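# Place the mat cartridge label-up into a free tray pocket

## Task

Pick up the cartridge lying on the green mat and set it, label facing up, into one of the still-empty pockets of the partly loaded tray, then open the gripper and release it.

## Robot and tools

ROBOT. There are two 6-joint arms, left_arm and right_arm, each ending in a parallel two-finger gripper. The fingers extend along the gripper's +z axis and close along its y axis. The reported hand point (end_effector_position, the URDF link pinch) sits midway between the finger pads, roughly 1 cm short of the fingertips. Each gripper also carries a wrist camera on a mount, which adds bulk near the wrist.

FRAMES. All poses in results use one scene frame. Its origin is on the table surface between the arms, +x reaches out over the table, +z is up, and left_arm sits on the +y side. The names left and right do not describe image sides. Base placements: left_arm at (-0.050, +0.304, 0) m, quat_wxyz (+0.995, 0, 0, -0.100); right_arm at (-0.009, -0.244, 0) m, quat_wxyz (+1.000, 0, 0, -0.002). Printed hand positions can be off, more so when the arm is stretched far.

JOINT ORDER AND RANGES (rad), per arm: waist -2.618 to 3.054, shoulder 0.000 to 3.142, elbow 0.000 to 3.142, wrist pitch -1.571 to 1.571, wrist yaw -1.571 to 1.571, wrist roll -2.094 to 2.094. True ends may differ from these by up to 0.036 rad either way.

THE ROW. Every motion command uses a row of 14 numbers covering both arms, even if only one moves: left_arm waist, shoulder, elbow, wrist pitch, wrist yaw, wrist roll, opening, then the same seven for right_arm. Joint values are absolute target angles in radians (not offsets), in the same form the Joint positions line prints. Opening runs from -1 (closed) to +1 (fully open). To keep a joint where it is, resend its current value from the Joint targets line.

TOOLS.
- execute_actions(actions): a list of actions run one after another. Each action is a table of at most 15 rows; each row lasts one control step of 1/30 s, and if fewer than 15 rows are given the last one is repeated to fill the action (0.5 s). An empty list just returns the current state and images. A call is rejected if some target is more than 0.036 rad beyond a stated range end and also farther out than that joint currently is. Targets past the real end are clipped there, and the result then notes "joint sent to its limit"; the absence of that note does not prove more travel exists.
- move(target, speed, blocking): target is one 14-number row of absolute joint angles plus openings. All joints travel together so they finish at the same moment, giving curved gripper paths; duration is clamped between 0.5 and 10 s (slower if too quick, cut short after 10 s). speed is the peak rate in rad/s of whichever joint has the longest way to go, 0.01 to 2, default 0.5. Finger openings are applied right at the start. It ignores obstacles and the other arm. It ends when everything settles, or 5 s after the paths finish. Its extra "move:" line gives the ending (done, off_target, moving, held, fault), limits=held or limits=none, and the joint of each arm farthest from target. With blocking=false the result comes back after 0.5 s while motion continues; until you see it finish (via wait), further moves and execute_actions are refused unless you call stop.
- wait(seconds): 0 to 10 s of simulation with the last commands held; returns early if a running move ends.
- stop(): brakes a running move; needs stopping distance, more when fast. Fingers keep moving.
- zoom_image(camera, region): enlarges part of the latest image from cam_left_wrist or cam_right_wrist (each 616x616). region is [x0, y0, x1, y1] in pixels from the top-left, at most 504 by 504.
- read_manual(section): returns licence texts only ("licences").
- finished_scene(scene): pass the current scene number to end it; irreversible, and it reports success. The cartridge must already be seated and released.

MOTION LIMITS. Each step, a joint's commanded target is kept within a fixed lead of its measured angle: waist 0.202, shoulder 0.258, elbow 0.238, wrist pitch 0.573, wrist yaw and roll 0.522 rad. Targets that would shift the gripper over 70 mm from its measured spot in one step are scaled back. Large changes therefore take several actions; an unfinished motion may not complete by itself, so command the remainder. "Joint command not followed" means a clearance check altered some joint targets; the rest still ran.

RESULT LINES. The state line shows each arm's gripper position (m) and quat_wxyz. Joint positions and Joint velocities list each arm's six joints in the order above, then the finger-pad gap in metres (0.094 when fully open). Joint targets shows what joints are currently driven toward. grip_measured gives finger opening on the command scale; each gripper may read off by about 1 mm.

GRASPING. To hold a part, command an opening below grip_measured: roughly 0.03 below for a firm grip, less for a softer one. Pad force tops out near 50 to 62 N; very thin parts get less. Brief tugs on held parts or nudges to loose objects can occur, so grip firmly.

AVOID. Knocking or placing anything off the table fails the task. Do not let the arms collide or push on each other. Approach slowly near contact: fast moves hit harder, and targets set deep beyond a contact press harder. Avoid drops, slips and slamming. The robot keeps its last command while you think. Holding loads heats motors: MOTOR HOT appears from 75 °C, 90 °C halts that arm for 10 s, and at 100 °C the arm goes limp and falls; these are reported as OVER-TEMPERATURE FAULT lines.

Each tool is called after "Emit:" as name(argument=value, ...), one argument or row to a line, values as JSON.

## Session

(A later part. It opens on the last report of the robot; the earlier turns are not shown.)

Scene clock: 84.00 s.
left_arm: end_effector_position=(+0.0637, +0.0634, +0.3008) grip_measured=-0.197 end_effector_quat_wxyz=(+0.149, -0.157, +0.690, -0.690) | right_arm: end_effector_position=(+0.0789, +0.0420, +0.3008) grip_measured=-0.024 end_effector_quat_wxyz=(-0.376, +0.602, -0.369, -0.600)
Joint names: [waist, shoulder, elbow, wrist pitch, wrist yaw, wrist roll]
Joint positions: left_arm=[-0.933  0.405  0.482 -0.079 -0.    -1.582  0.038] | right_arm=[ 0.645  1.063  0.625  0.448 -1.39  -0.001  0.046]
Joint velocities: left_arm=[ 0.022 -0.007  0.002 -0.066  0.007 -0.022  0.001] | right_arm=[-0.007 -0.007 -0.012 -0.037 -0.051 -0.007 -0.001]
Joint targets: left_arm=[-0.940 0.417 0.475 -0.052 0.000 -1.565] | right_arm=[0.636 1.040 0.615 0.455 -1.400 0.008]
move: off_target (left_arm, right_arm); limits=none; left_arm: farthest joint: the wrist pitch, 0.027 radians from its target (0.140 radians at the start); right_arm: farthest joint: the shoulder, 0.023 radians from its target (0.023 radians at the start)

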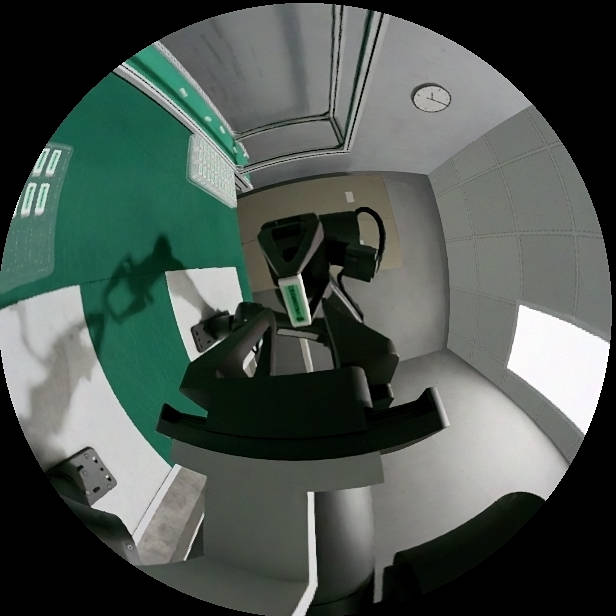

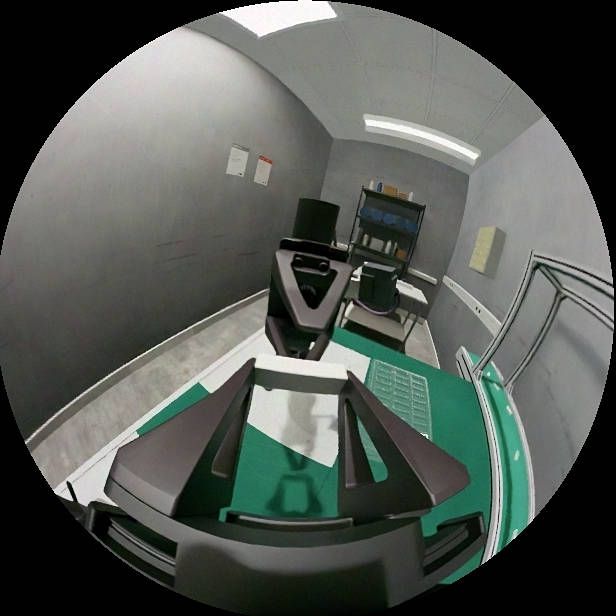

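Emit:
move(
  target=[-0.947,0.467,0.475,-0.004,0,-1.555,-0.45,0.636,1.04,0.615,0.455,-1.4,0.008,-0.055],
  speed=0.15,
)

Emit:
zoom_image(
  camera="cam_right_wrist",
  region=[210,250,410,450],
)

Emit:
zoom_image(
  camera="cam_left_wrist",
  region=[240,250,360,370],
)

Scene clock: 91.33 s.
left_arm: end_effector_position=(+0.0657, +0.0544, +0.3003) grip_measured=-0.447 end_effector_quat_wxyz=(+0.150, -0.151, +0.692, -0.690) | right_arm: end_effector_position=(+0.0789, +0.0420, +0.3008) grip_measured=-0.024 end_effector_quat_wxyz=(-0.376, +0.602, -0.369, -0.600)
Joint names: [waist, shoulder, elbow, wrist pitch, wrist yaw, wrist roll]
Joint positions: left_arm=[-0.94   0.454  0.482 -0.031 -0.    -1.572  0.026] | right_arm=[ 0.645  1.063  0.625  0.448 -1.39  -0.001  0.046]
Joint velocities: left_arm=[-0.007  0.007 -0.012  0.022 -0.022  0.007 -0.001] | right_arm=[-0.007  0.037  0.032  0.066  0.022 -0.066  0.   ]
Joint targets: left_arm=[-0.947 0.467 0.475 -0.004 0.000 -1.555] | right_arm=[0.636 1.040 0.615 0.455 -1.400 0.008]
move: off_target (left_arm, right_arm); limits=none; left_arm: farthest joint: the wrist pitch, 0.027 radians from its target (0.075 radians at the start); right_arm: farthest joint: the shoulder, 0.023 radians from its target (0.023 radians at the start)

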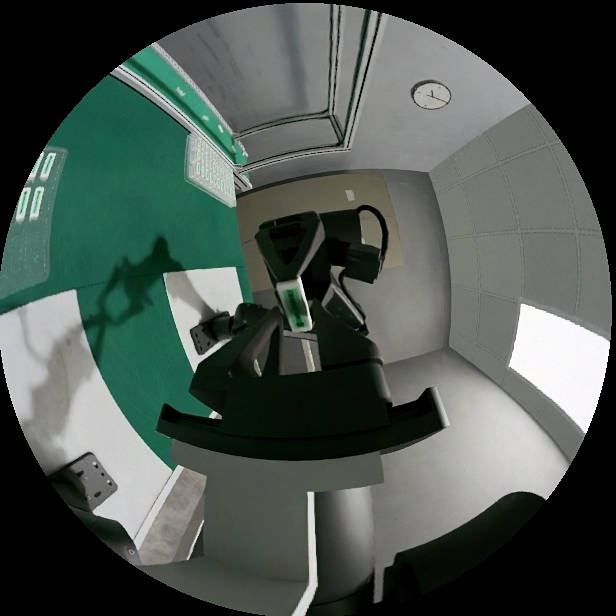

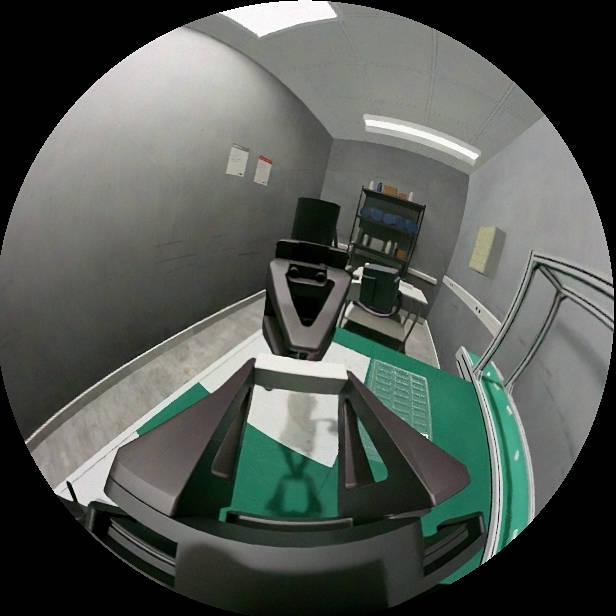

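Region (210, 250, 410, 450) of cam_right_wrist's 616x616 image, scaled by 2.520, with more detail than that image has.

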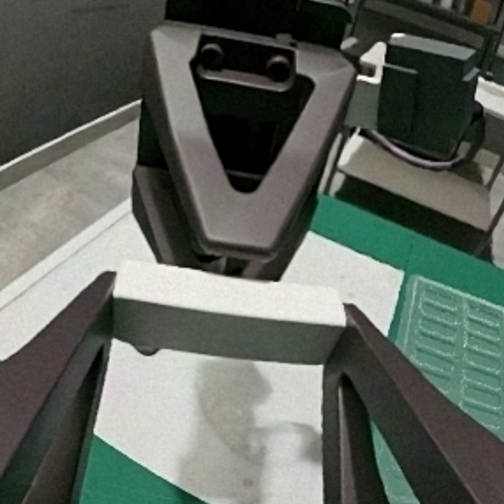

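Region (240, 250, 360, 370) of cam_left_wrist's 616x616 image, scaled by 4.200, with more detail than that image has.

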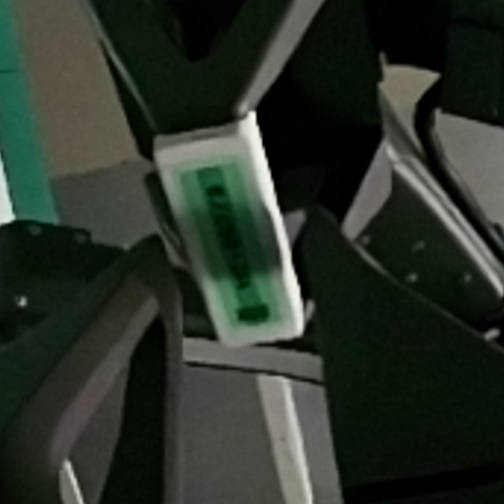

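Emit:
move(
  target=[-0.947,0.502,0.475,0.030,0,-1.555,-0.54,0.636,1.04,0.615,0.455,-1.4,0.008,-0.055],
  speed=0.15,
)

Emit:
zoom_image(
  camera="cam_right_wrist",
  region=[240,300,370,430],
)

Emit:
zoom_image(
  camera="cam_left_wrist",
  region=[240,250,360,370],
)

Scene clock: 95.60 s.
left_arm: end_effector_position=(+0.0684, +0.0485, +0.2997) grip_measured=-0.537 end_effector_quat_wxyz=(+0.150, -0.152, +0.692, -0.689) | right_arm: end_effector_position=(+0.0789, +0.0420, +0.3008) grip_measured=-0.024 end_effector_quat_wxyz=(-0.376, +0.602, -0.369, -0.600)
Joint names: [waist, shoulder, elbow, wrist pitch, wrist yaw, wrist roll]
Joint positions: left_arm=[-0.94   0.49   0.482  0.003 -0.    -1.572  0.022] | right_arm=[ 0.645  1.063  0.625  0.448 -1.39  -0.001  0.046]
Joint velocities: left_arm=[ 0.007  0.002 -0.022 -0.022 -0.037  0.007 -0.001] | right_arm=[-0.007 -0.007  0.002 -0.022  0.051 -0.037  0.   ]
Joint targets: left_arm=[-0.947 0.502 0.475 0.030 -0.000 -1.555] | right_arm=[0.636 1.040 0.615 0.455 -1.400 0.008]
move: off_target (left_arm, right_arm); limits=none; left_arm: farthest joint: the wrist pitch, 0.027 radians from its target (0.061 radians at the start); right_arm: farthest joint: the shoulder, 0.023 radians from its target (0.023 radians at the start)

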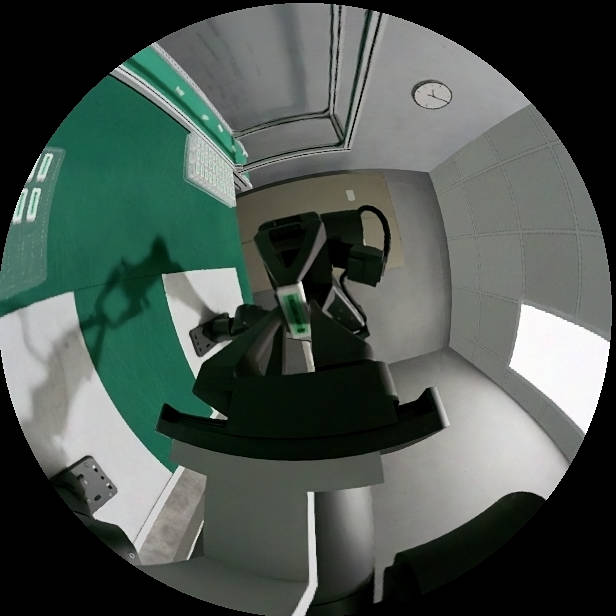

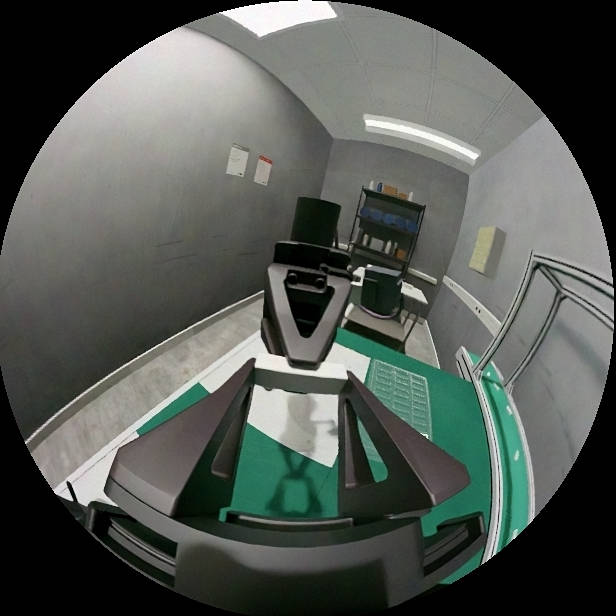

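Region (240, 300, 370, 430) of cam_right_wrist's 616x616 image, scaled by 3.877, with more detail than that image has.

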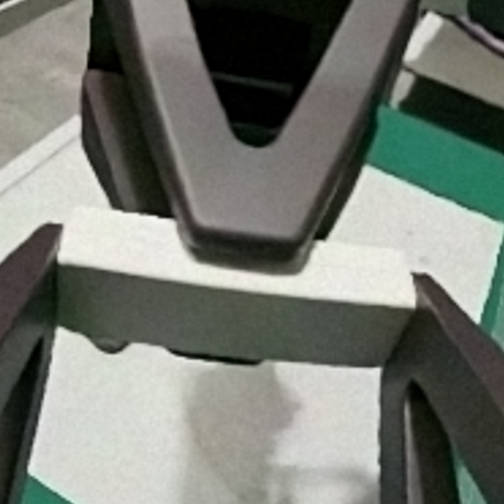

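Region (240, 250, 360, 370) of cam_left_wrist's 616x616 image, scaled by 4.200, with more detail than that image has.

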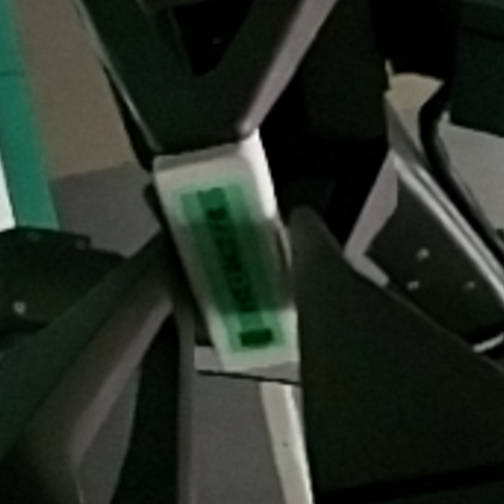

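Emit:
move(
  target=[-0.947,0.453,0.475,-0.012,0,-1.555,-0.56,0.636,1.04,0.615,0.455,-1.4,0.008,-0.055],
  speed=0.1,
)

Emit:
zoom_image(
  camera="cam_right_wrist",
  region=[240,300,370,430],
)

Emit:
zoom_image(
  camera="cam_left_wrist",
  region=[240,250,360,370],
)

Scene clock: 100.13 s.
left_arm: end_effector_position=(+0.0675, +0.0506, +0.2977) grip_measured=-0.557 end_effector_quat_wxyz=(+0.149, -0.152, +0.695, -0.686) | right_arm: end_effector_position=(+0.0789, +0.0420, +0.3008) grip_measured=-0.024 end_effector_quat_wxyz=(-0.376, +0.602, -0.369, -0.600)
Joint names: [waist, shoulder, elbow, wrist pitch, wrist yaw, wrist roll]
Joint positions: left_arm=[-0.94   0.478  0.482 -0.018 -0.    -1.572  0.021] | right_arm=[ 0.645  1.063  0.625  0.448 -1.39  -0.001  0.046]
Joint velocities: left_arm=[-0.017 -0.007 -0.012  0.007 -0.037 -0.007  0.   ] | right_arm=[ 0.002  0.007 -0.017  0.022 -0.051 -0.11  -0.001]
Joint targets: left_arm=[-0.947 0.453 0.475 -0.012 0.000 -1.555] | right_arm=[0.636 1.040 0.615 0.455 -1.400 0.008]
move: off_target (left_arm, right_arm); limits=none; left_arm: farthest joint: the shoulder, 0.025 radians from its target (0.037 radians at the start); right_arm: farthest joint: the shoulder, 0.023 radians from its target (0.023 radians at the start)

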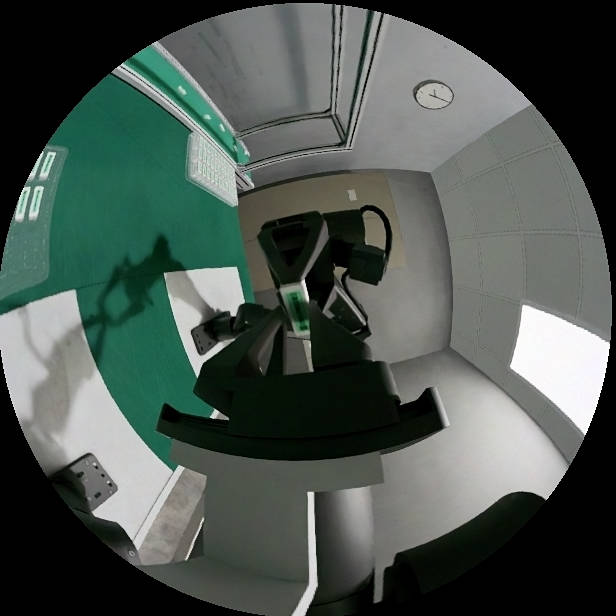

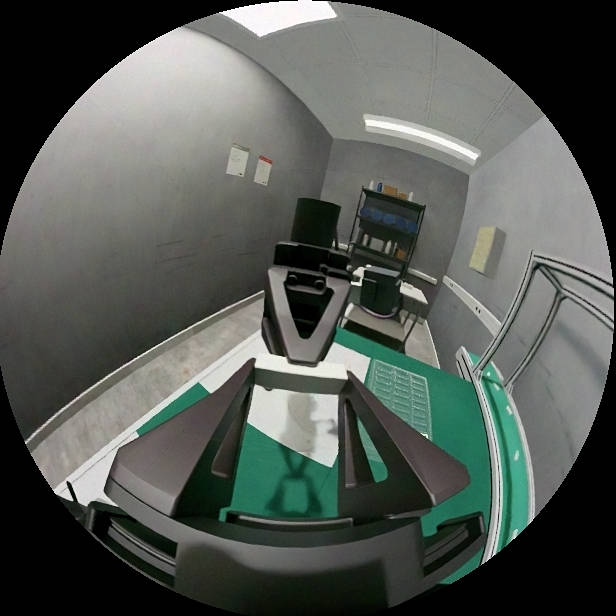

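Region (240, 300, 370, 430) of cam_right_wrist's 616x616 image, scaled by 3.877, with more detail than that image has.

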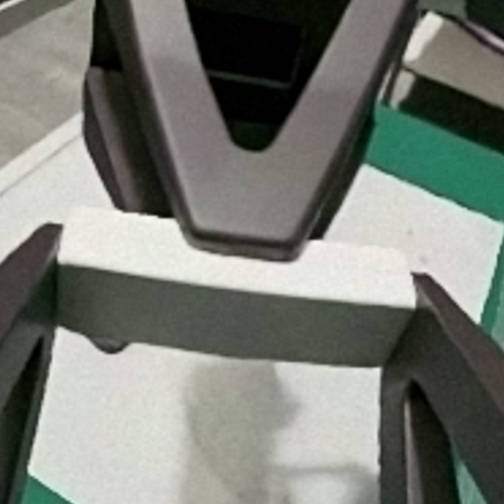

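Region (240, 250, 360, 370) of cam_left_wrist's 616x616 image, scaled by 4.200, with more detail than that image has.

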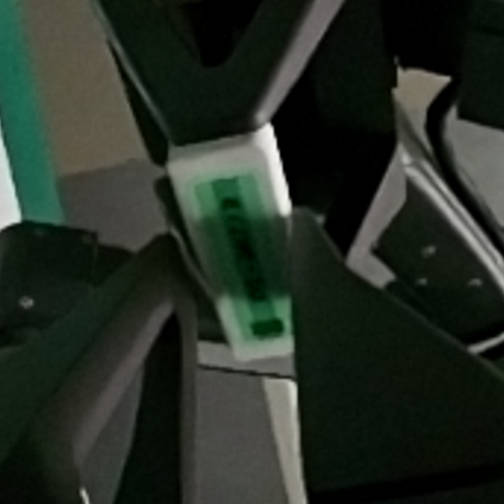

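Emit:
move(
  target=[-0.947,0.495,0.475,0.023,0,-1.555,-0.58,0.636,1.04,0.615,0.455,-1.4,0.008,-0.055],
  speed=0.1,
)

Emit:
zoom_image(
  camera="cam_right_wrist",
  region=[240,300,370,430],
)

Emit:
zoom_image(
  camera="cam_left_wrist",
  region=[240,250,360,370],
)

Scene clock: 107.10 s.
left_arm: end_effector_position=(+0.0675, +0.0505, +0.3007) grip_measured=-0.577 end_effector_quat_wxyz=(+0.150, -0.151, +0.691, -0.690) | right_arm: end_effector_position=(+0.0789, +0.0420, +0.3009) grip_measured=-0.024 end_effector_quat_wxyz=(-0.376, +0.602, -0.369, -0.599)
Joint names: [waist, shoulder, elbow, wrist pitch, wrist yaw, wrist roll]
Joint positions: left_arm=[-0.94   0.478  0.482 -0.006 -0.    -1.572  0.02 ] | right_arm=[ 0.645  1.063  0.625  0.448 -1.39  -0.001  0.046]
Joint velocities: left_arm=[ 0.012  0.022  0.002 -0.066  0.007  0.037 -0.001] | right_arm=[-0.002 -0.002  0.012 -0.007 -0.022 -0.022 -0.001]
Joint targets: left_arm=[-0.947 0.495 0.475 0.023 -0.000 -1.555] | right_arm=[0.636 1.040 0.615 0.455 -1.400 0.008]
move: off_target (left_arm, right_arm); limits=none; left_arm: farthest joint: the wrist pitch, 0.029 radians from its target (0.041 radians at the start); right_arm: farthest joint: the shoulder, 0.023 radians from its target (0.023 radians at the start)

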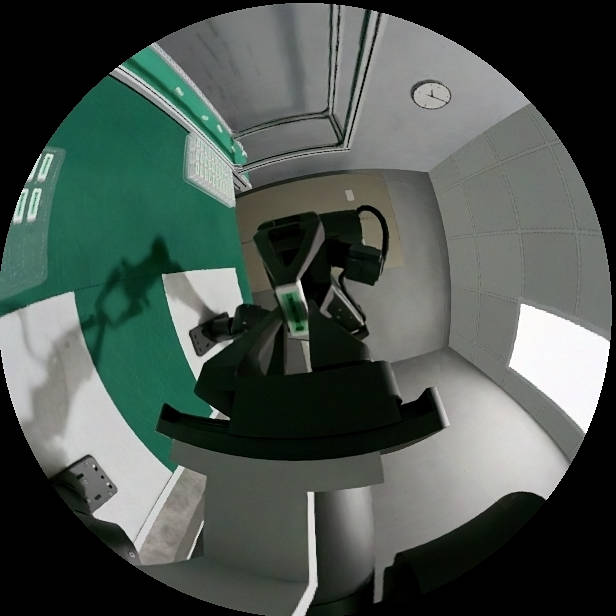

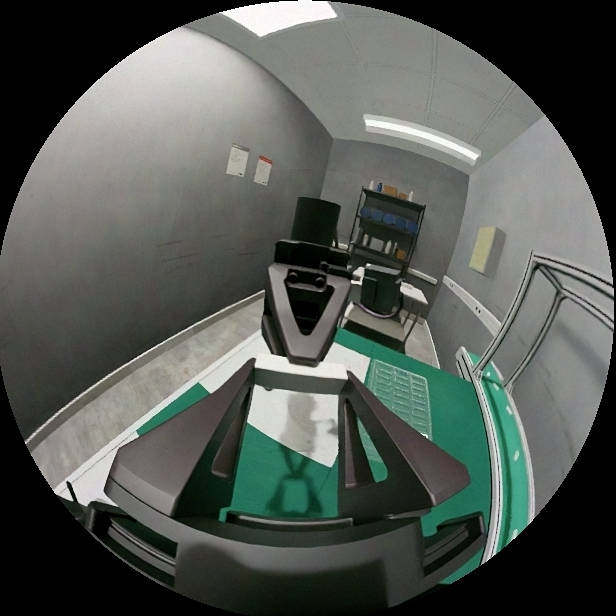

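Region (240, 300, 370, 430) of cam_right_wrist's 616x616 image, scaled by 3.877, with more detail than that image has.

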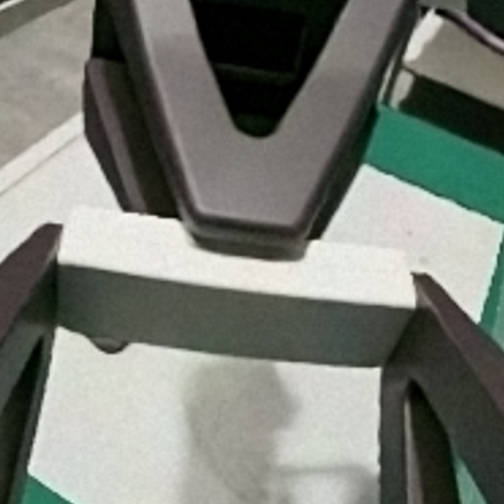

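Region (240, 250, 360, 370) of cam_left_wrist's 616x616 image, scaled by 4.200, with more detail than that image has.

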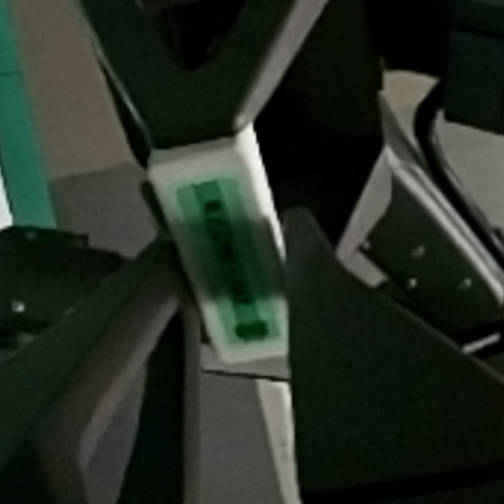

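Emit:
execute_actions(
  actions=[
    [[-0.947,0.502,0.475,0.030,0,-1.555,-0.58,0.636,1.04,0.615,0.455,-1.4,0.008,-0.055]],
  ],
)

Emit:
zoom_image(
  camera="cam_right_wrist",
  region=[240,300,370,430],
)

Scene clock: 109.83 s.
left_arm: end_effector_position=(+0.0684, +0.0485, +0.2997) grip_measured=-0.577 end_effector_quat_wxyz=(+0.150, -0.151, +0.692, -0.689) | right_arm: end_effector_position=(+0.0789, +0.0420, +0.3009) grip_measured=-0.024 end_effector_quat_wxyz=(-0.376, +0.602, -0.369, -0.599)
Joint names: [waist, shoulder, elbow, wrist pitch, wrist yaw, wrist roll]
Joint positions: left_arm=[-0.94   0.49   0.482  0.003 -0.    -1.572  0.02 ] | right_arm=[ 0.645  1.063  0.625  0.449 -1.39  -0.001  0.046]
Joint velocities: left_arm=[-0.002 -0.002  0.002 -0.022  0.007 -0.051 -0.   ] | right_arm=[-0.007  0.012  0.012  0.066 -0.037 -0.022  0.   ]
Joint targets: left_arm=[-0.947 0.502 0.475 0.030 0.000 -1.555] | right_arm=[0.636 1.040 0.615 0.455 -1.400 0.008]

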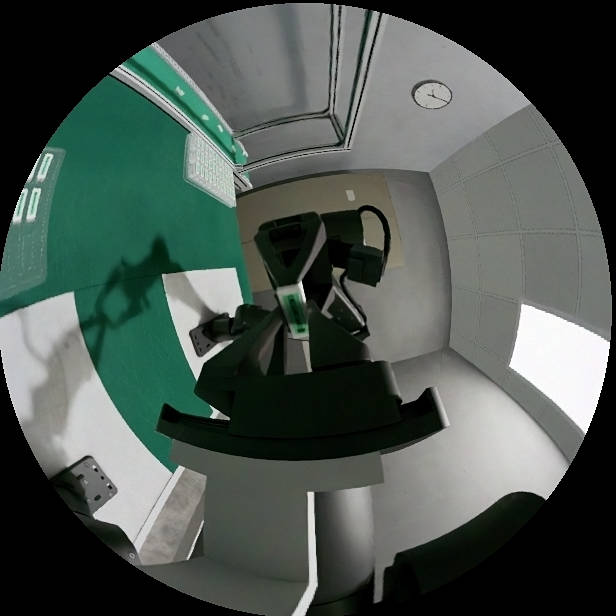

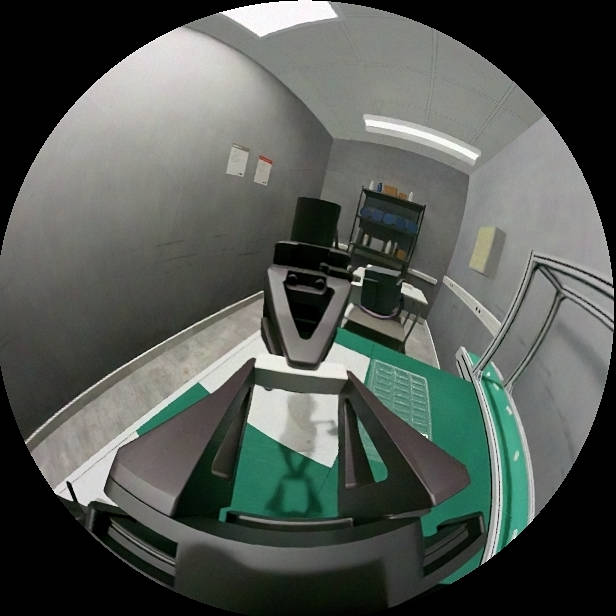

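Region (240, 300, 370, 430) of cam_right_wrist's 616x616 image, scaled by 3.877, with more detail than that image has.

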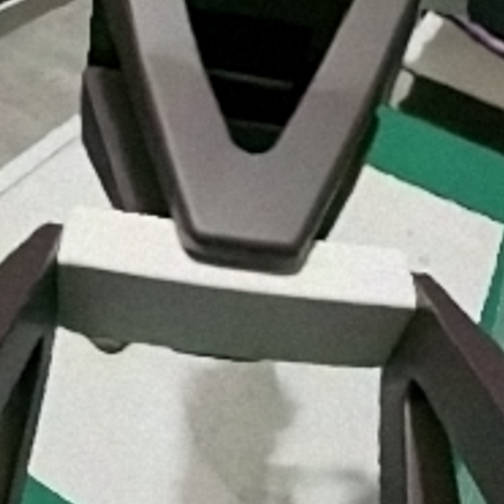

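Emit:
execute_actions(
  actions=[
    [[-0.947,0.502,0.475,0.030,0,-1.555,-0.61,0.636,1.04,0.615,0.455,-1.4,0.008,-0.055],[-0.947,0.502,0.475,0.030,0,-1.555,-0.63,0.636,1.04,0.615,0.455,-1.4,0.008,-0.055],[-0.947,0.502,0.475,0.030,0,-1.555,-0.65,0.636,1.04,0.615,0.455,-1.4,0.008,-0.055],[-0.947,0.502,0.475,0.030,0,-1.555,-0.67,0.636,1.04,0.615,0.455,-1.4,0.008,-0.055],[-0.947,0.502,0.475,0.030,0,-1.555,-0.69,0.636,1.04,0.615,0.455,-1.4,0.008,-0.055],[-0.947,0.502,0.475,0.030,0,-1.555,-0.71,0.636,1.04,0.615,0.455,-1.4,0.008,-0.055]],
  ],
)

Scene clock: 113.93 s.
left_arm: end_effector_position=(+0.0684, +0.0485, +0.2998) grip_measured=-0.664 end_effector_quat_wxyz=(+0.150, -0.151, +0.692, -0.689) | right_arm: end_effector_position=(+0.0789, +0.0420, +0.3011) grip_measured=-0.024 end_effector_quat_wxyz=(-0.377, +0.603, -0.368, -0.599)
Joint names: [waist, shoulder, elbow, wrist pitch, wrist yaw, wrist roll]
Joint positions: left_arm=[-0.94   0.49   0.482  0.003 -0.    -1.572  0.016] | right_arm=[ 0.645  1.063  0.625  0.451 -1.39  -0.001  0.046]
Joint velocities: left_arm=[-0.022 -0.032 -0.012  0.037  0.022  0.037  0.   ] | right_arm=[-0.007  0.007  0.027 -0.007 -0.022 -0.081 -0.   ]
Joint targets: left_arm=[-0.947 0.502 0.475 0.030 -0.000 -1.555] | right_arm=[0.636 1.040 0.615 0.455 -1.400 0.008]

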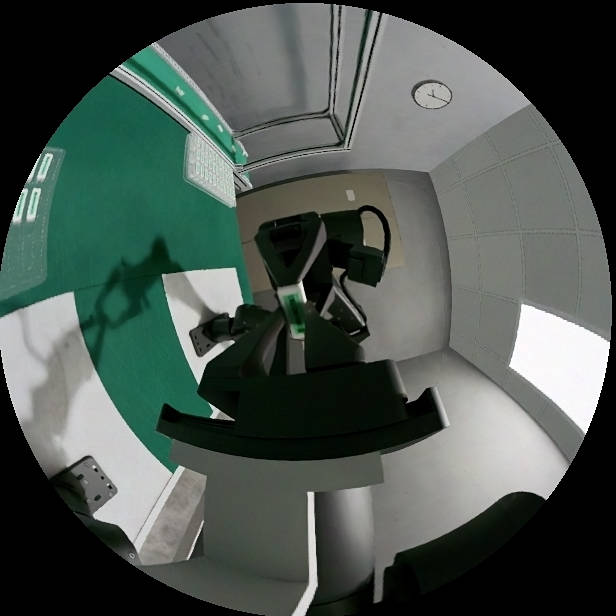

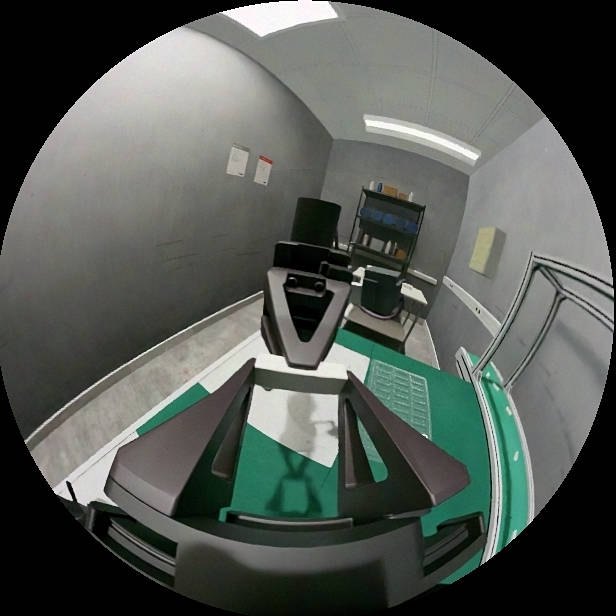

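Emit:
execute_actions(
  actions=[
    [[-0.947,0.502,0.475,0.030,0,-1.555,-0.70,0.636,1.04,0.615,0.455,-1.4,0.008,0.8]],
  ],
)

Emit:
move(
  target=[-0.947,0.27,0.475,-0.2,0,-1.555,-0.70,0.45,1.04,0.615,0.455,-1.56,0.008,0.8],
  speed=0.5,
)

Emit:
move(
  target=[0.285,1.91,1.44,-1.09,0,0.03,-0.70,-0.3,1.04,0.615,0.455,-1.56,0.008,0.8],
  speed=0.9,
)

Scene clock: 120.20 s.
left_arm: end_effector_position=(+0.0684, +0.0485, +0.2999) grip_measured=-0.664 end_effector_quat_wxyz=(+0.150, -0.151, +0.692, -0.689) | right_arm: end_effector_position=(+0.0790, +0.0420, +0.3011) grip_measured=+0.798 end_effector_quat_wxyz=(-0.377, +0.603, -0.368, -0.599)
Joint names: [waist, shoulder, elbow, wrist pitch, wrist yaw, wrist roll]
Joint positions: left_arm=[-0.94   0.49   0.482  0.004 -0.    -1.572  0.016] | right_arm=[ 0.644  1.063  0.625  0.451 -1.39  -0.001  0.084]
Joint velocities: left_arm=[ 0.017  0.007 -0.012  0.051 -0.022 -0.081 -0.   ] | right_arm=[ 0.007 -0.012 -0.017 -0.022 -0.037 -0.022  0.   ]
Joint targets: left_arm=[-0.947 0.502 0.475 0.030 0.000 -1.555] | right_arm=[0.636 1.040 0.615 0.455 -1.400 0.008]

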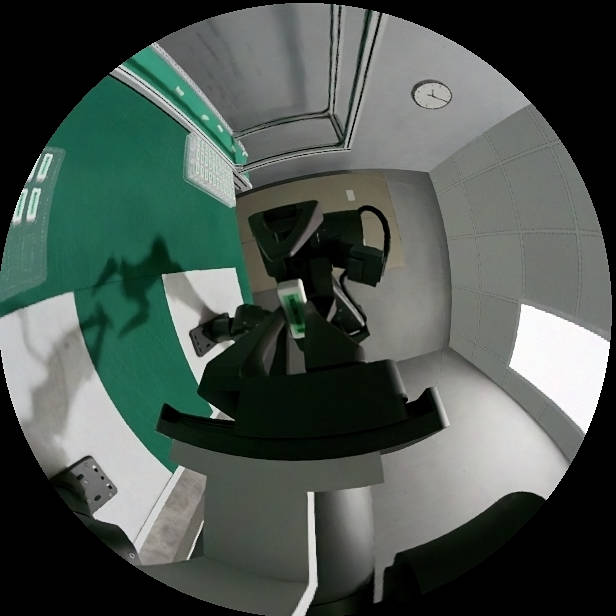

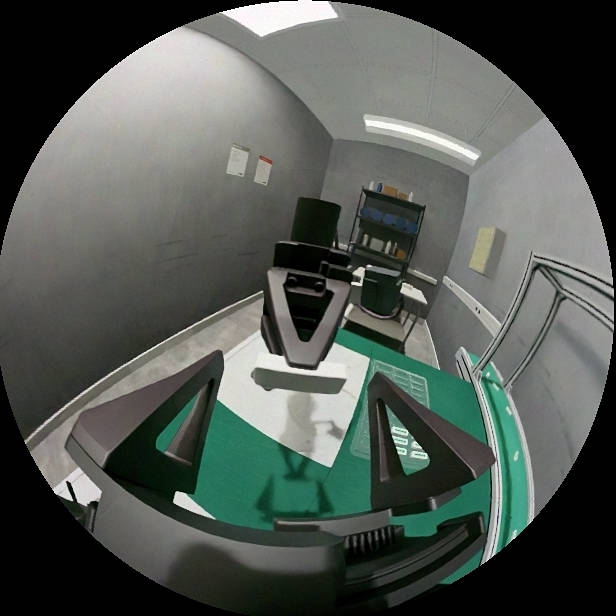

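Scene clock: 121.40 s.
left_arm: end_effector_position=(+0.0532, +0.0817, +0.2958) grip_measured=-0.664 end_effector_quat_wxyz=(+0.149, -0.152, +0.696, -0.685) | right_arm: end_effector_position=(+0.1040, +0.0109, +0.3007) grip_measured=+0.798 end_effector_quat_wxyz=(-0.385, +0.598, -0.377, -0.593)
Joint names: [waist, shoulder, elbow, wrist pitch, wrist yaw, wrist roll]
Joint positions: left_arm=[-0.94   0.29   0.482 -0.208 -0.    -1.572  0.016] | right_arm=[ 0.457  1.063  0.625  0.451 -1.549 -0.     0.084]
Joint velocities: left_arm=[-0.022  0.022 -0.002  0.007 -0.037 -0.037  0.   ] | right_arm=[-0.007 -0.002  0.002 -0.051  0.007 -0.022  0.001]
Joint targets: left_arm=[-0.947 0.270 0.475 -0.200 0.000 -1.555] | right_arm=[0.450 1.040 0.615 0.455 -1.560 0.008]
move: off_target (right_arm); limits=none; left_arm: farthest joint: the shoulder, 0.020 radians from its target (0.220 radians at the start); right_arm: farthest joint: the shoulder, 0.023 radians from its target (0.023 radians at the start)

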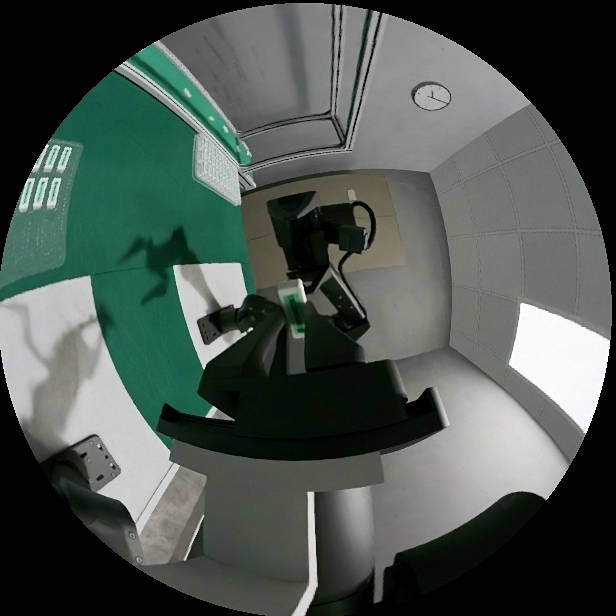

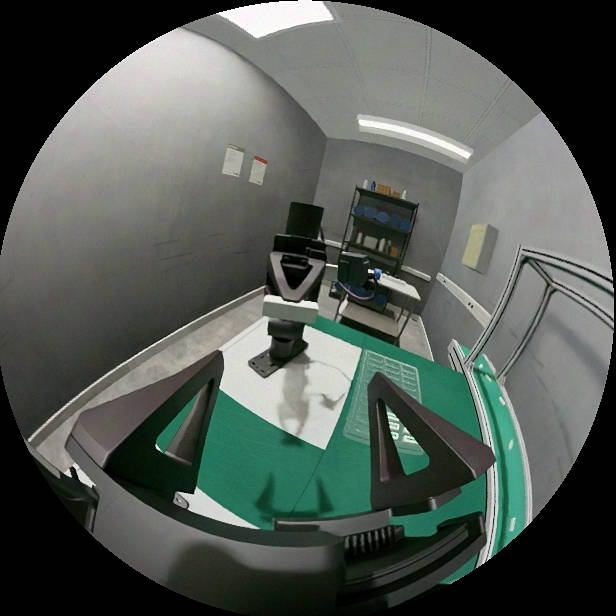

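Scene clock: 124.13 s.
left_arm: end_effector_position=(+0.2937, +0.3350, +0.0482) grip_measured=-0.664 end_effector_quat_wxyz=(-0.018, -0.033, +0.999, -0.001) | right_arm: end_effector_position=(+0.2469, -0.1343, +0.3007) grip_measured=+0.798 end_effector_quat_wxyz=(+0.575, -0.419, +0.570, +0.411)
Joint names: [waist, shoulder, elbow, wrist pitch, wrist yaw, wrist roll]
Joint positions: left_arm=[ 0.289  1.925  1.405 -1.087 -0.     0.023  0.016] | right_arm=[-0.292  1.063  0.625  0.451 -1.551 -0.     0.084]
Joint velocities: left_arm=[ 0.002  0.002  0.002 -0.037 -0.081  0.007  0.   ] | right_arm=[-0.002  0.007 -0.007  0.125  0.051 -0.066  0.   ]
Joint targets: left_arm=[0.285 1.910 1.440 -1.090 0.000 0.030] | right_arm=[-0.300 1.040 0.615 0.455 -1.560 0.008]
move: off_target (left_arm, right_arm); limits=none; left_arm: farthest joint: the elbow, 0.035 radians from its target (0.958 radians at the start); right_arm: farthest joint: the shoulder, 0.023 radians from its target (0.023 radians at the start)

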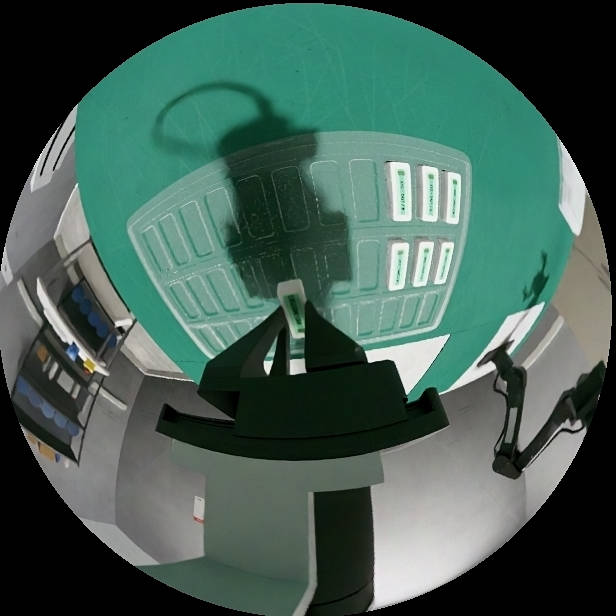

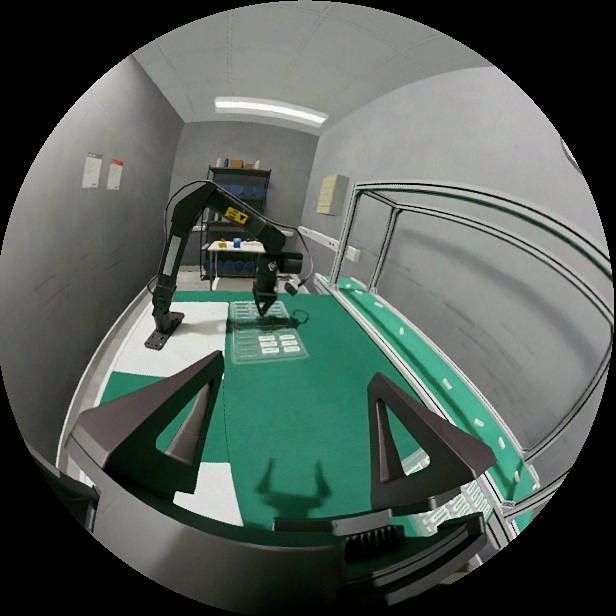

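Emit:
zoom_image(
  camera="cam_left_wrist",
  region=[190,140,430,360],
)

Emit:
zoom_image(
  camera="cam_right_wrist",
  region=[215,270,325,370],
)

Region (190, 140, 430, 360) of cam_left_wrist's 616x616 image, scaled by 2.100, with more detail than that image has; it fills the top 462 rows of this view, and the rest is white.

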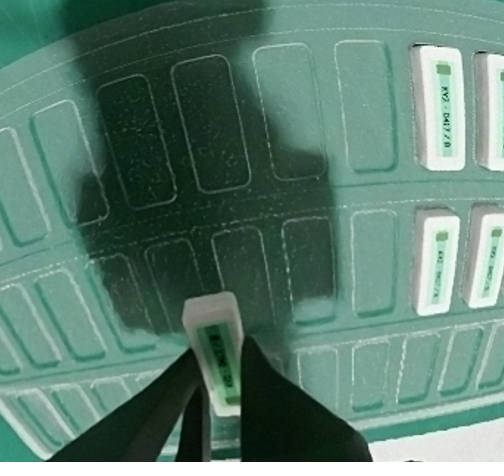

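Region (215, 270, 325, 370) of cam_right_wrist's 616x616 image, scaled by 4.582, with more detail than that image has; it fills the top 458 rows of this view, and the rest is white.

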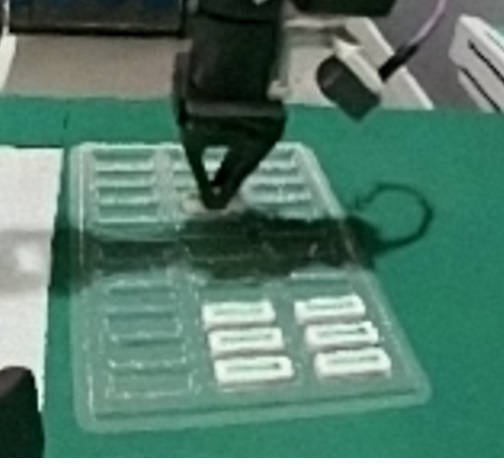

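Emit:
move(
  target=[0.249,1.951,1.378,-0.99,0,-0.015,-0.70,-0.3,1.04,0.615,0.455,-1.56,0.008,0.8],
  speed=0.2,
)

Emit:
zoom_image(
  camera="cam_left_wrist",
  region=[210,180,390,360],
)

Scene clock: 136.20 s.
left_arm: end_effector_position=(+0.3051, +0.3236, +0.0334) grip_measured=-0.664 end_effector_quat_wxyz=(-0.004, -0.031, +1.000, -0.000) | right_arm: end_effector_position=(+0.2469, -0.1343, +0.3007) grip_measured=+0.798 end_effector_quat_wxyz=(+0.575, -0.419, +0.570, +0.411)
Joint names: [waist, shoulder, elbow, wrist pitch, wrist yaw, wrist roll]
Joint positions: left_arm=[ 0.254  1.954  1.384 -1.009 -0.    -0.008  0.016] | right_arm=[-0.292  1.063  0.625  0.451 -1.551 -0.     0.084]
Joint velocities: left_arm=[-0.007  0.007 -0.007 -0.095 -0.007 -0.022 -0.   ] | right_arm=[-0.002  0.012 -0.012  0.007 -0.066  0.022 -0.   ]
Joint targets: left_arm=[0.249 1.951 1.378 -0.990 -0.000 -0.015] | right_arm=[-0.300 1.040 0.615 0.455 -1.560 0.008]
move: off_target (right_arm); limits=none; left_arm: farthest joint: the wrist pitch, 0.019 radians from its target (0.097 radians at the start); right_arm: farthest joint: the shoulder, 0.023 radians from its target (0.023 radians at the start)

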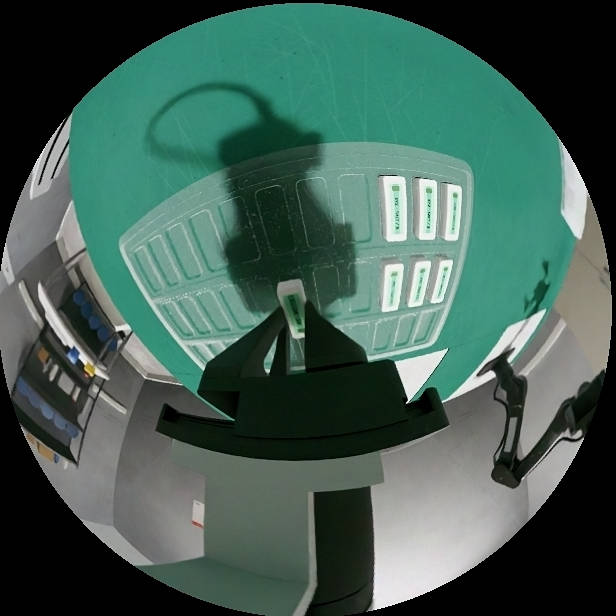

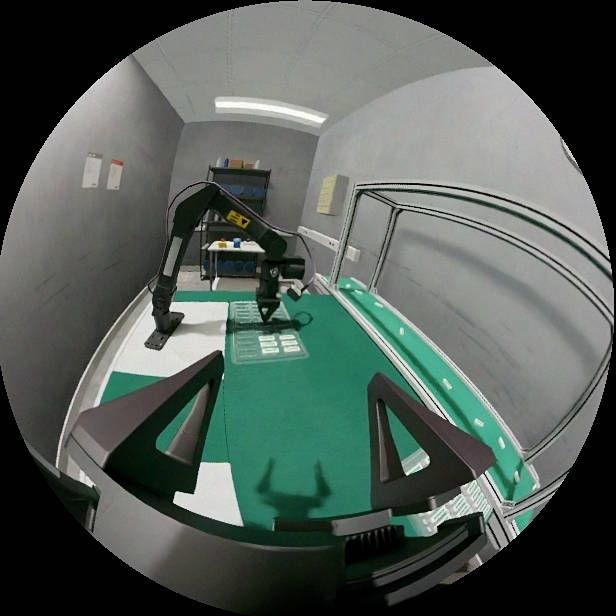

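Region (210, 180, 390, 360) of cam_left_wrist's 616x616 image, scaled by 2.800, with more detail than that image has.

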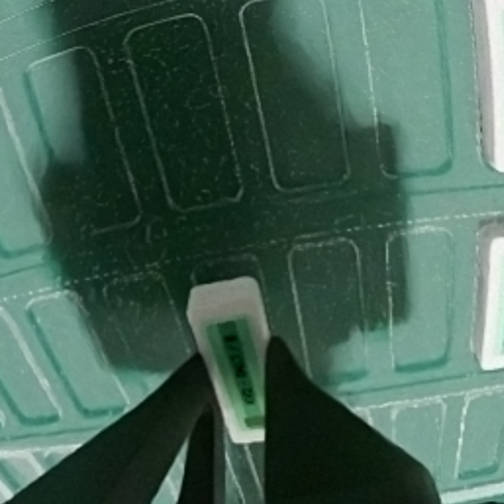

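Emit:
move(
  target=[0.249,1.951,1.35,-0.956,0,-0.015,-0.70,-0.3,1.04,0.615,0.455,-1.56,0.008,0.8],
  speed=0.1,
)

Emit:
zoom_image(
  camera="cam_left_wrist",
  region=[230,240,430,360],
)

Emit:
zoom_image(
  camera="cam_right_wrist",
  region=[235,295,305,355],
)

Scene clock: 143.60 s.
left_arm: end_effector_position=(+0.3046, +0.3236, +0.0272) grip_measured=-0.664 end_effector_quat_wxyz=(-0.000, -0.031, +1.000, +0.000) | right_arm: end_effector_position=(+0.2469, -0.1343, +0.3007) grip_measured=+0.798 end_effector_quat_wxyz=(+0.575, -0.419, +0.570, +0.411)
Joint names: [waist, shoulder, elbow, wrist pitch, wrist yaw, wrist roll]
Joint positions: left_arm=[ 0.254  1.954  1.358 -0.975 -0.    -0.008  0.016] | right_arm=[-0.292  1.063  0.625  0.451 -1.551 -0.     0.084]
Joint velocities: left_arm=[-0.002 -0.002 -0.007 -0.007  0.007 -0.051 -0.   ] | right_arm=[ 0.007 -0.002  0.002 -0.081 -0.022  0.037 -0.   ]
Joint targets: left_arm=[0.249 1.951 1.350 -0.956 0.000 -0.015] | right_arm=[-0.300 1.040 0.615 0.455 -1.560 0.008]
move: off_target (right_arm); limits=none; left_arm: farthest joint: the wrist pitch, 0.019 radians from its target (0.052 radians at the start); right_arm: farthest joint: the shoulder, 0.023 radians from its target (0.023 radians at the start)

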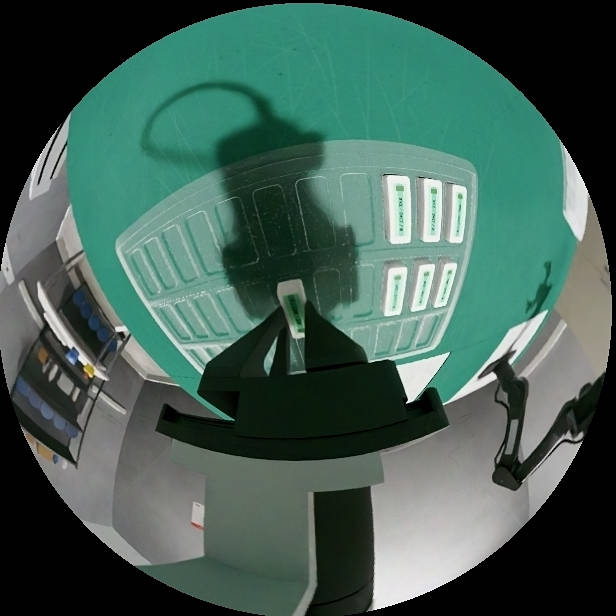

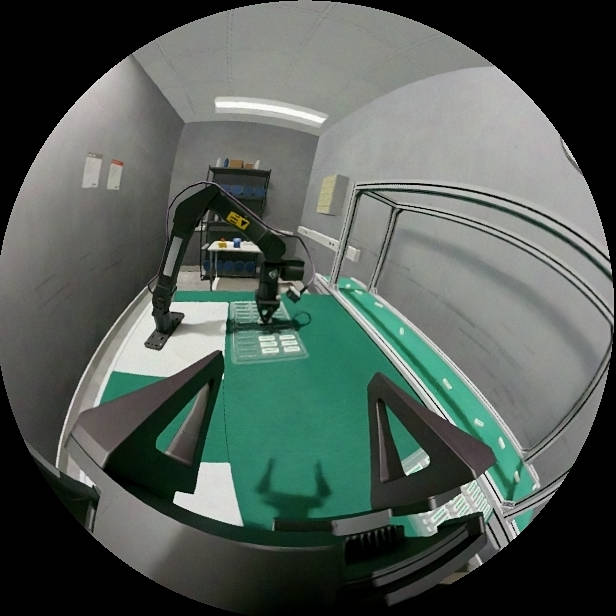

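Region (230, 240, 430, 360) of cam_left_wrist's 616x616 image, scaled by 2.520, with more detail than that image has; it fills the top 302 rows of this view, and the rest is white.

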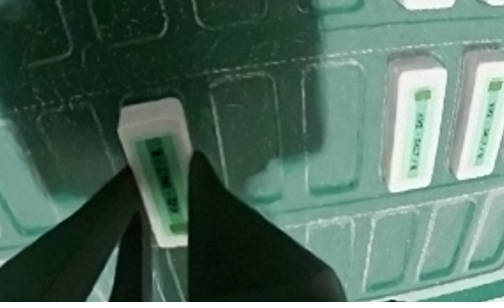

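Region (235, 295, 305, 355) of cam_right_wrist's 616x616 image, scaled by 7.200, with more detail than that image has; it fills the top 432 rows of this view, and the rest is white.

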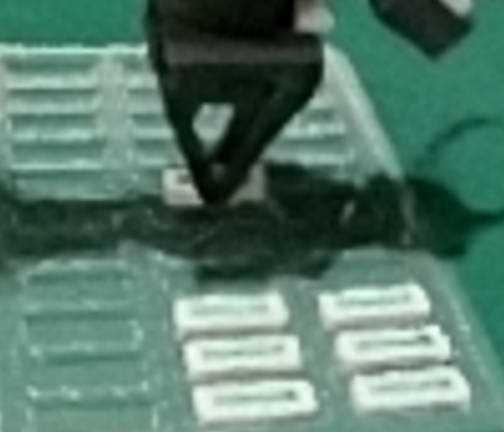

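Emit:
zoom_image(
  camera="cam_left_wrist",
  region=[250,255,350,345],
)

Emit:
zoom_image(
  camera="cam_left_wrist",
  region=[335,245,435,335],
)

Region (250, 255, 350, 345) of cam_left_wrist's 616x616 image, scaled by 5.040, with more detail than that image has; it fills the top 454 rows of this view, and the rest is white.

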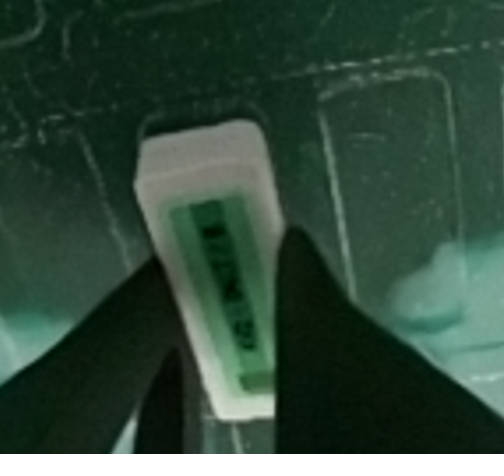

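Region (335, 245, 435, 335) of cam_left_wrist's 616x616 image, scaled by 5.040, with more detail than that image has; it fills the top 454 rows of this view, and the rest is white.

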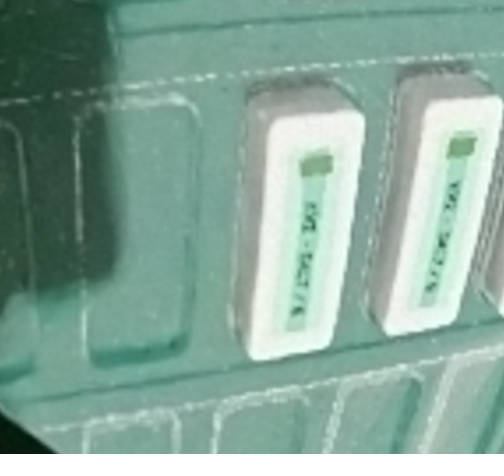

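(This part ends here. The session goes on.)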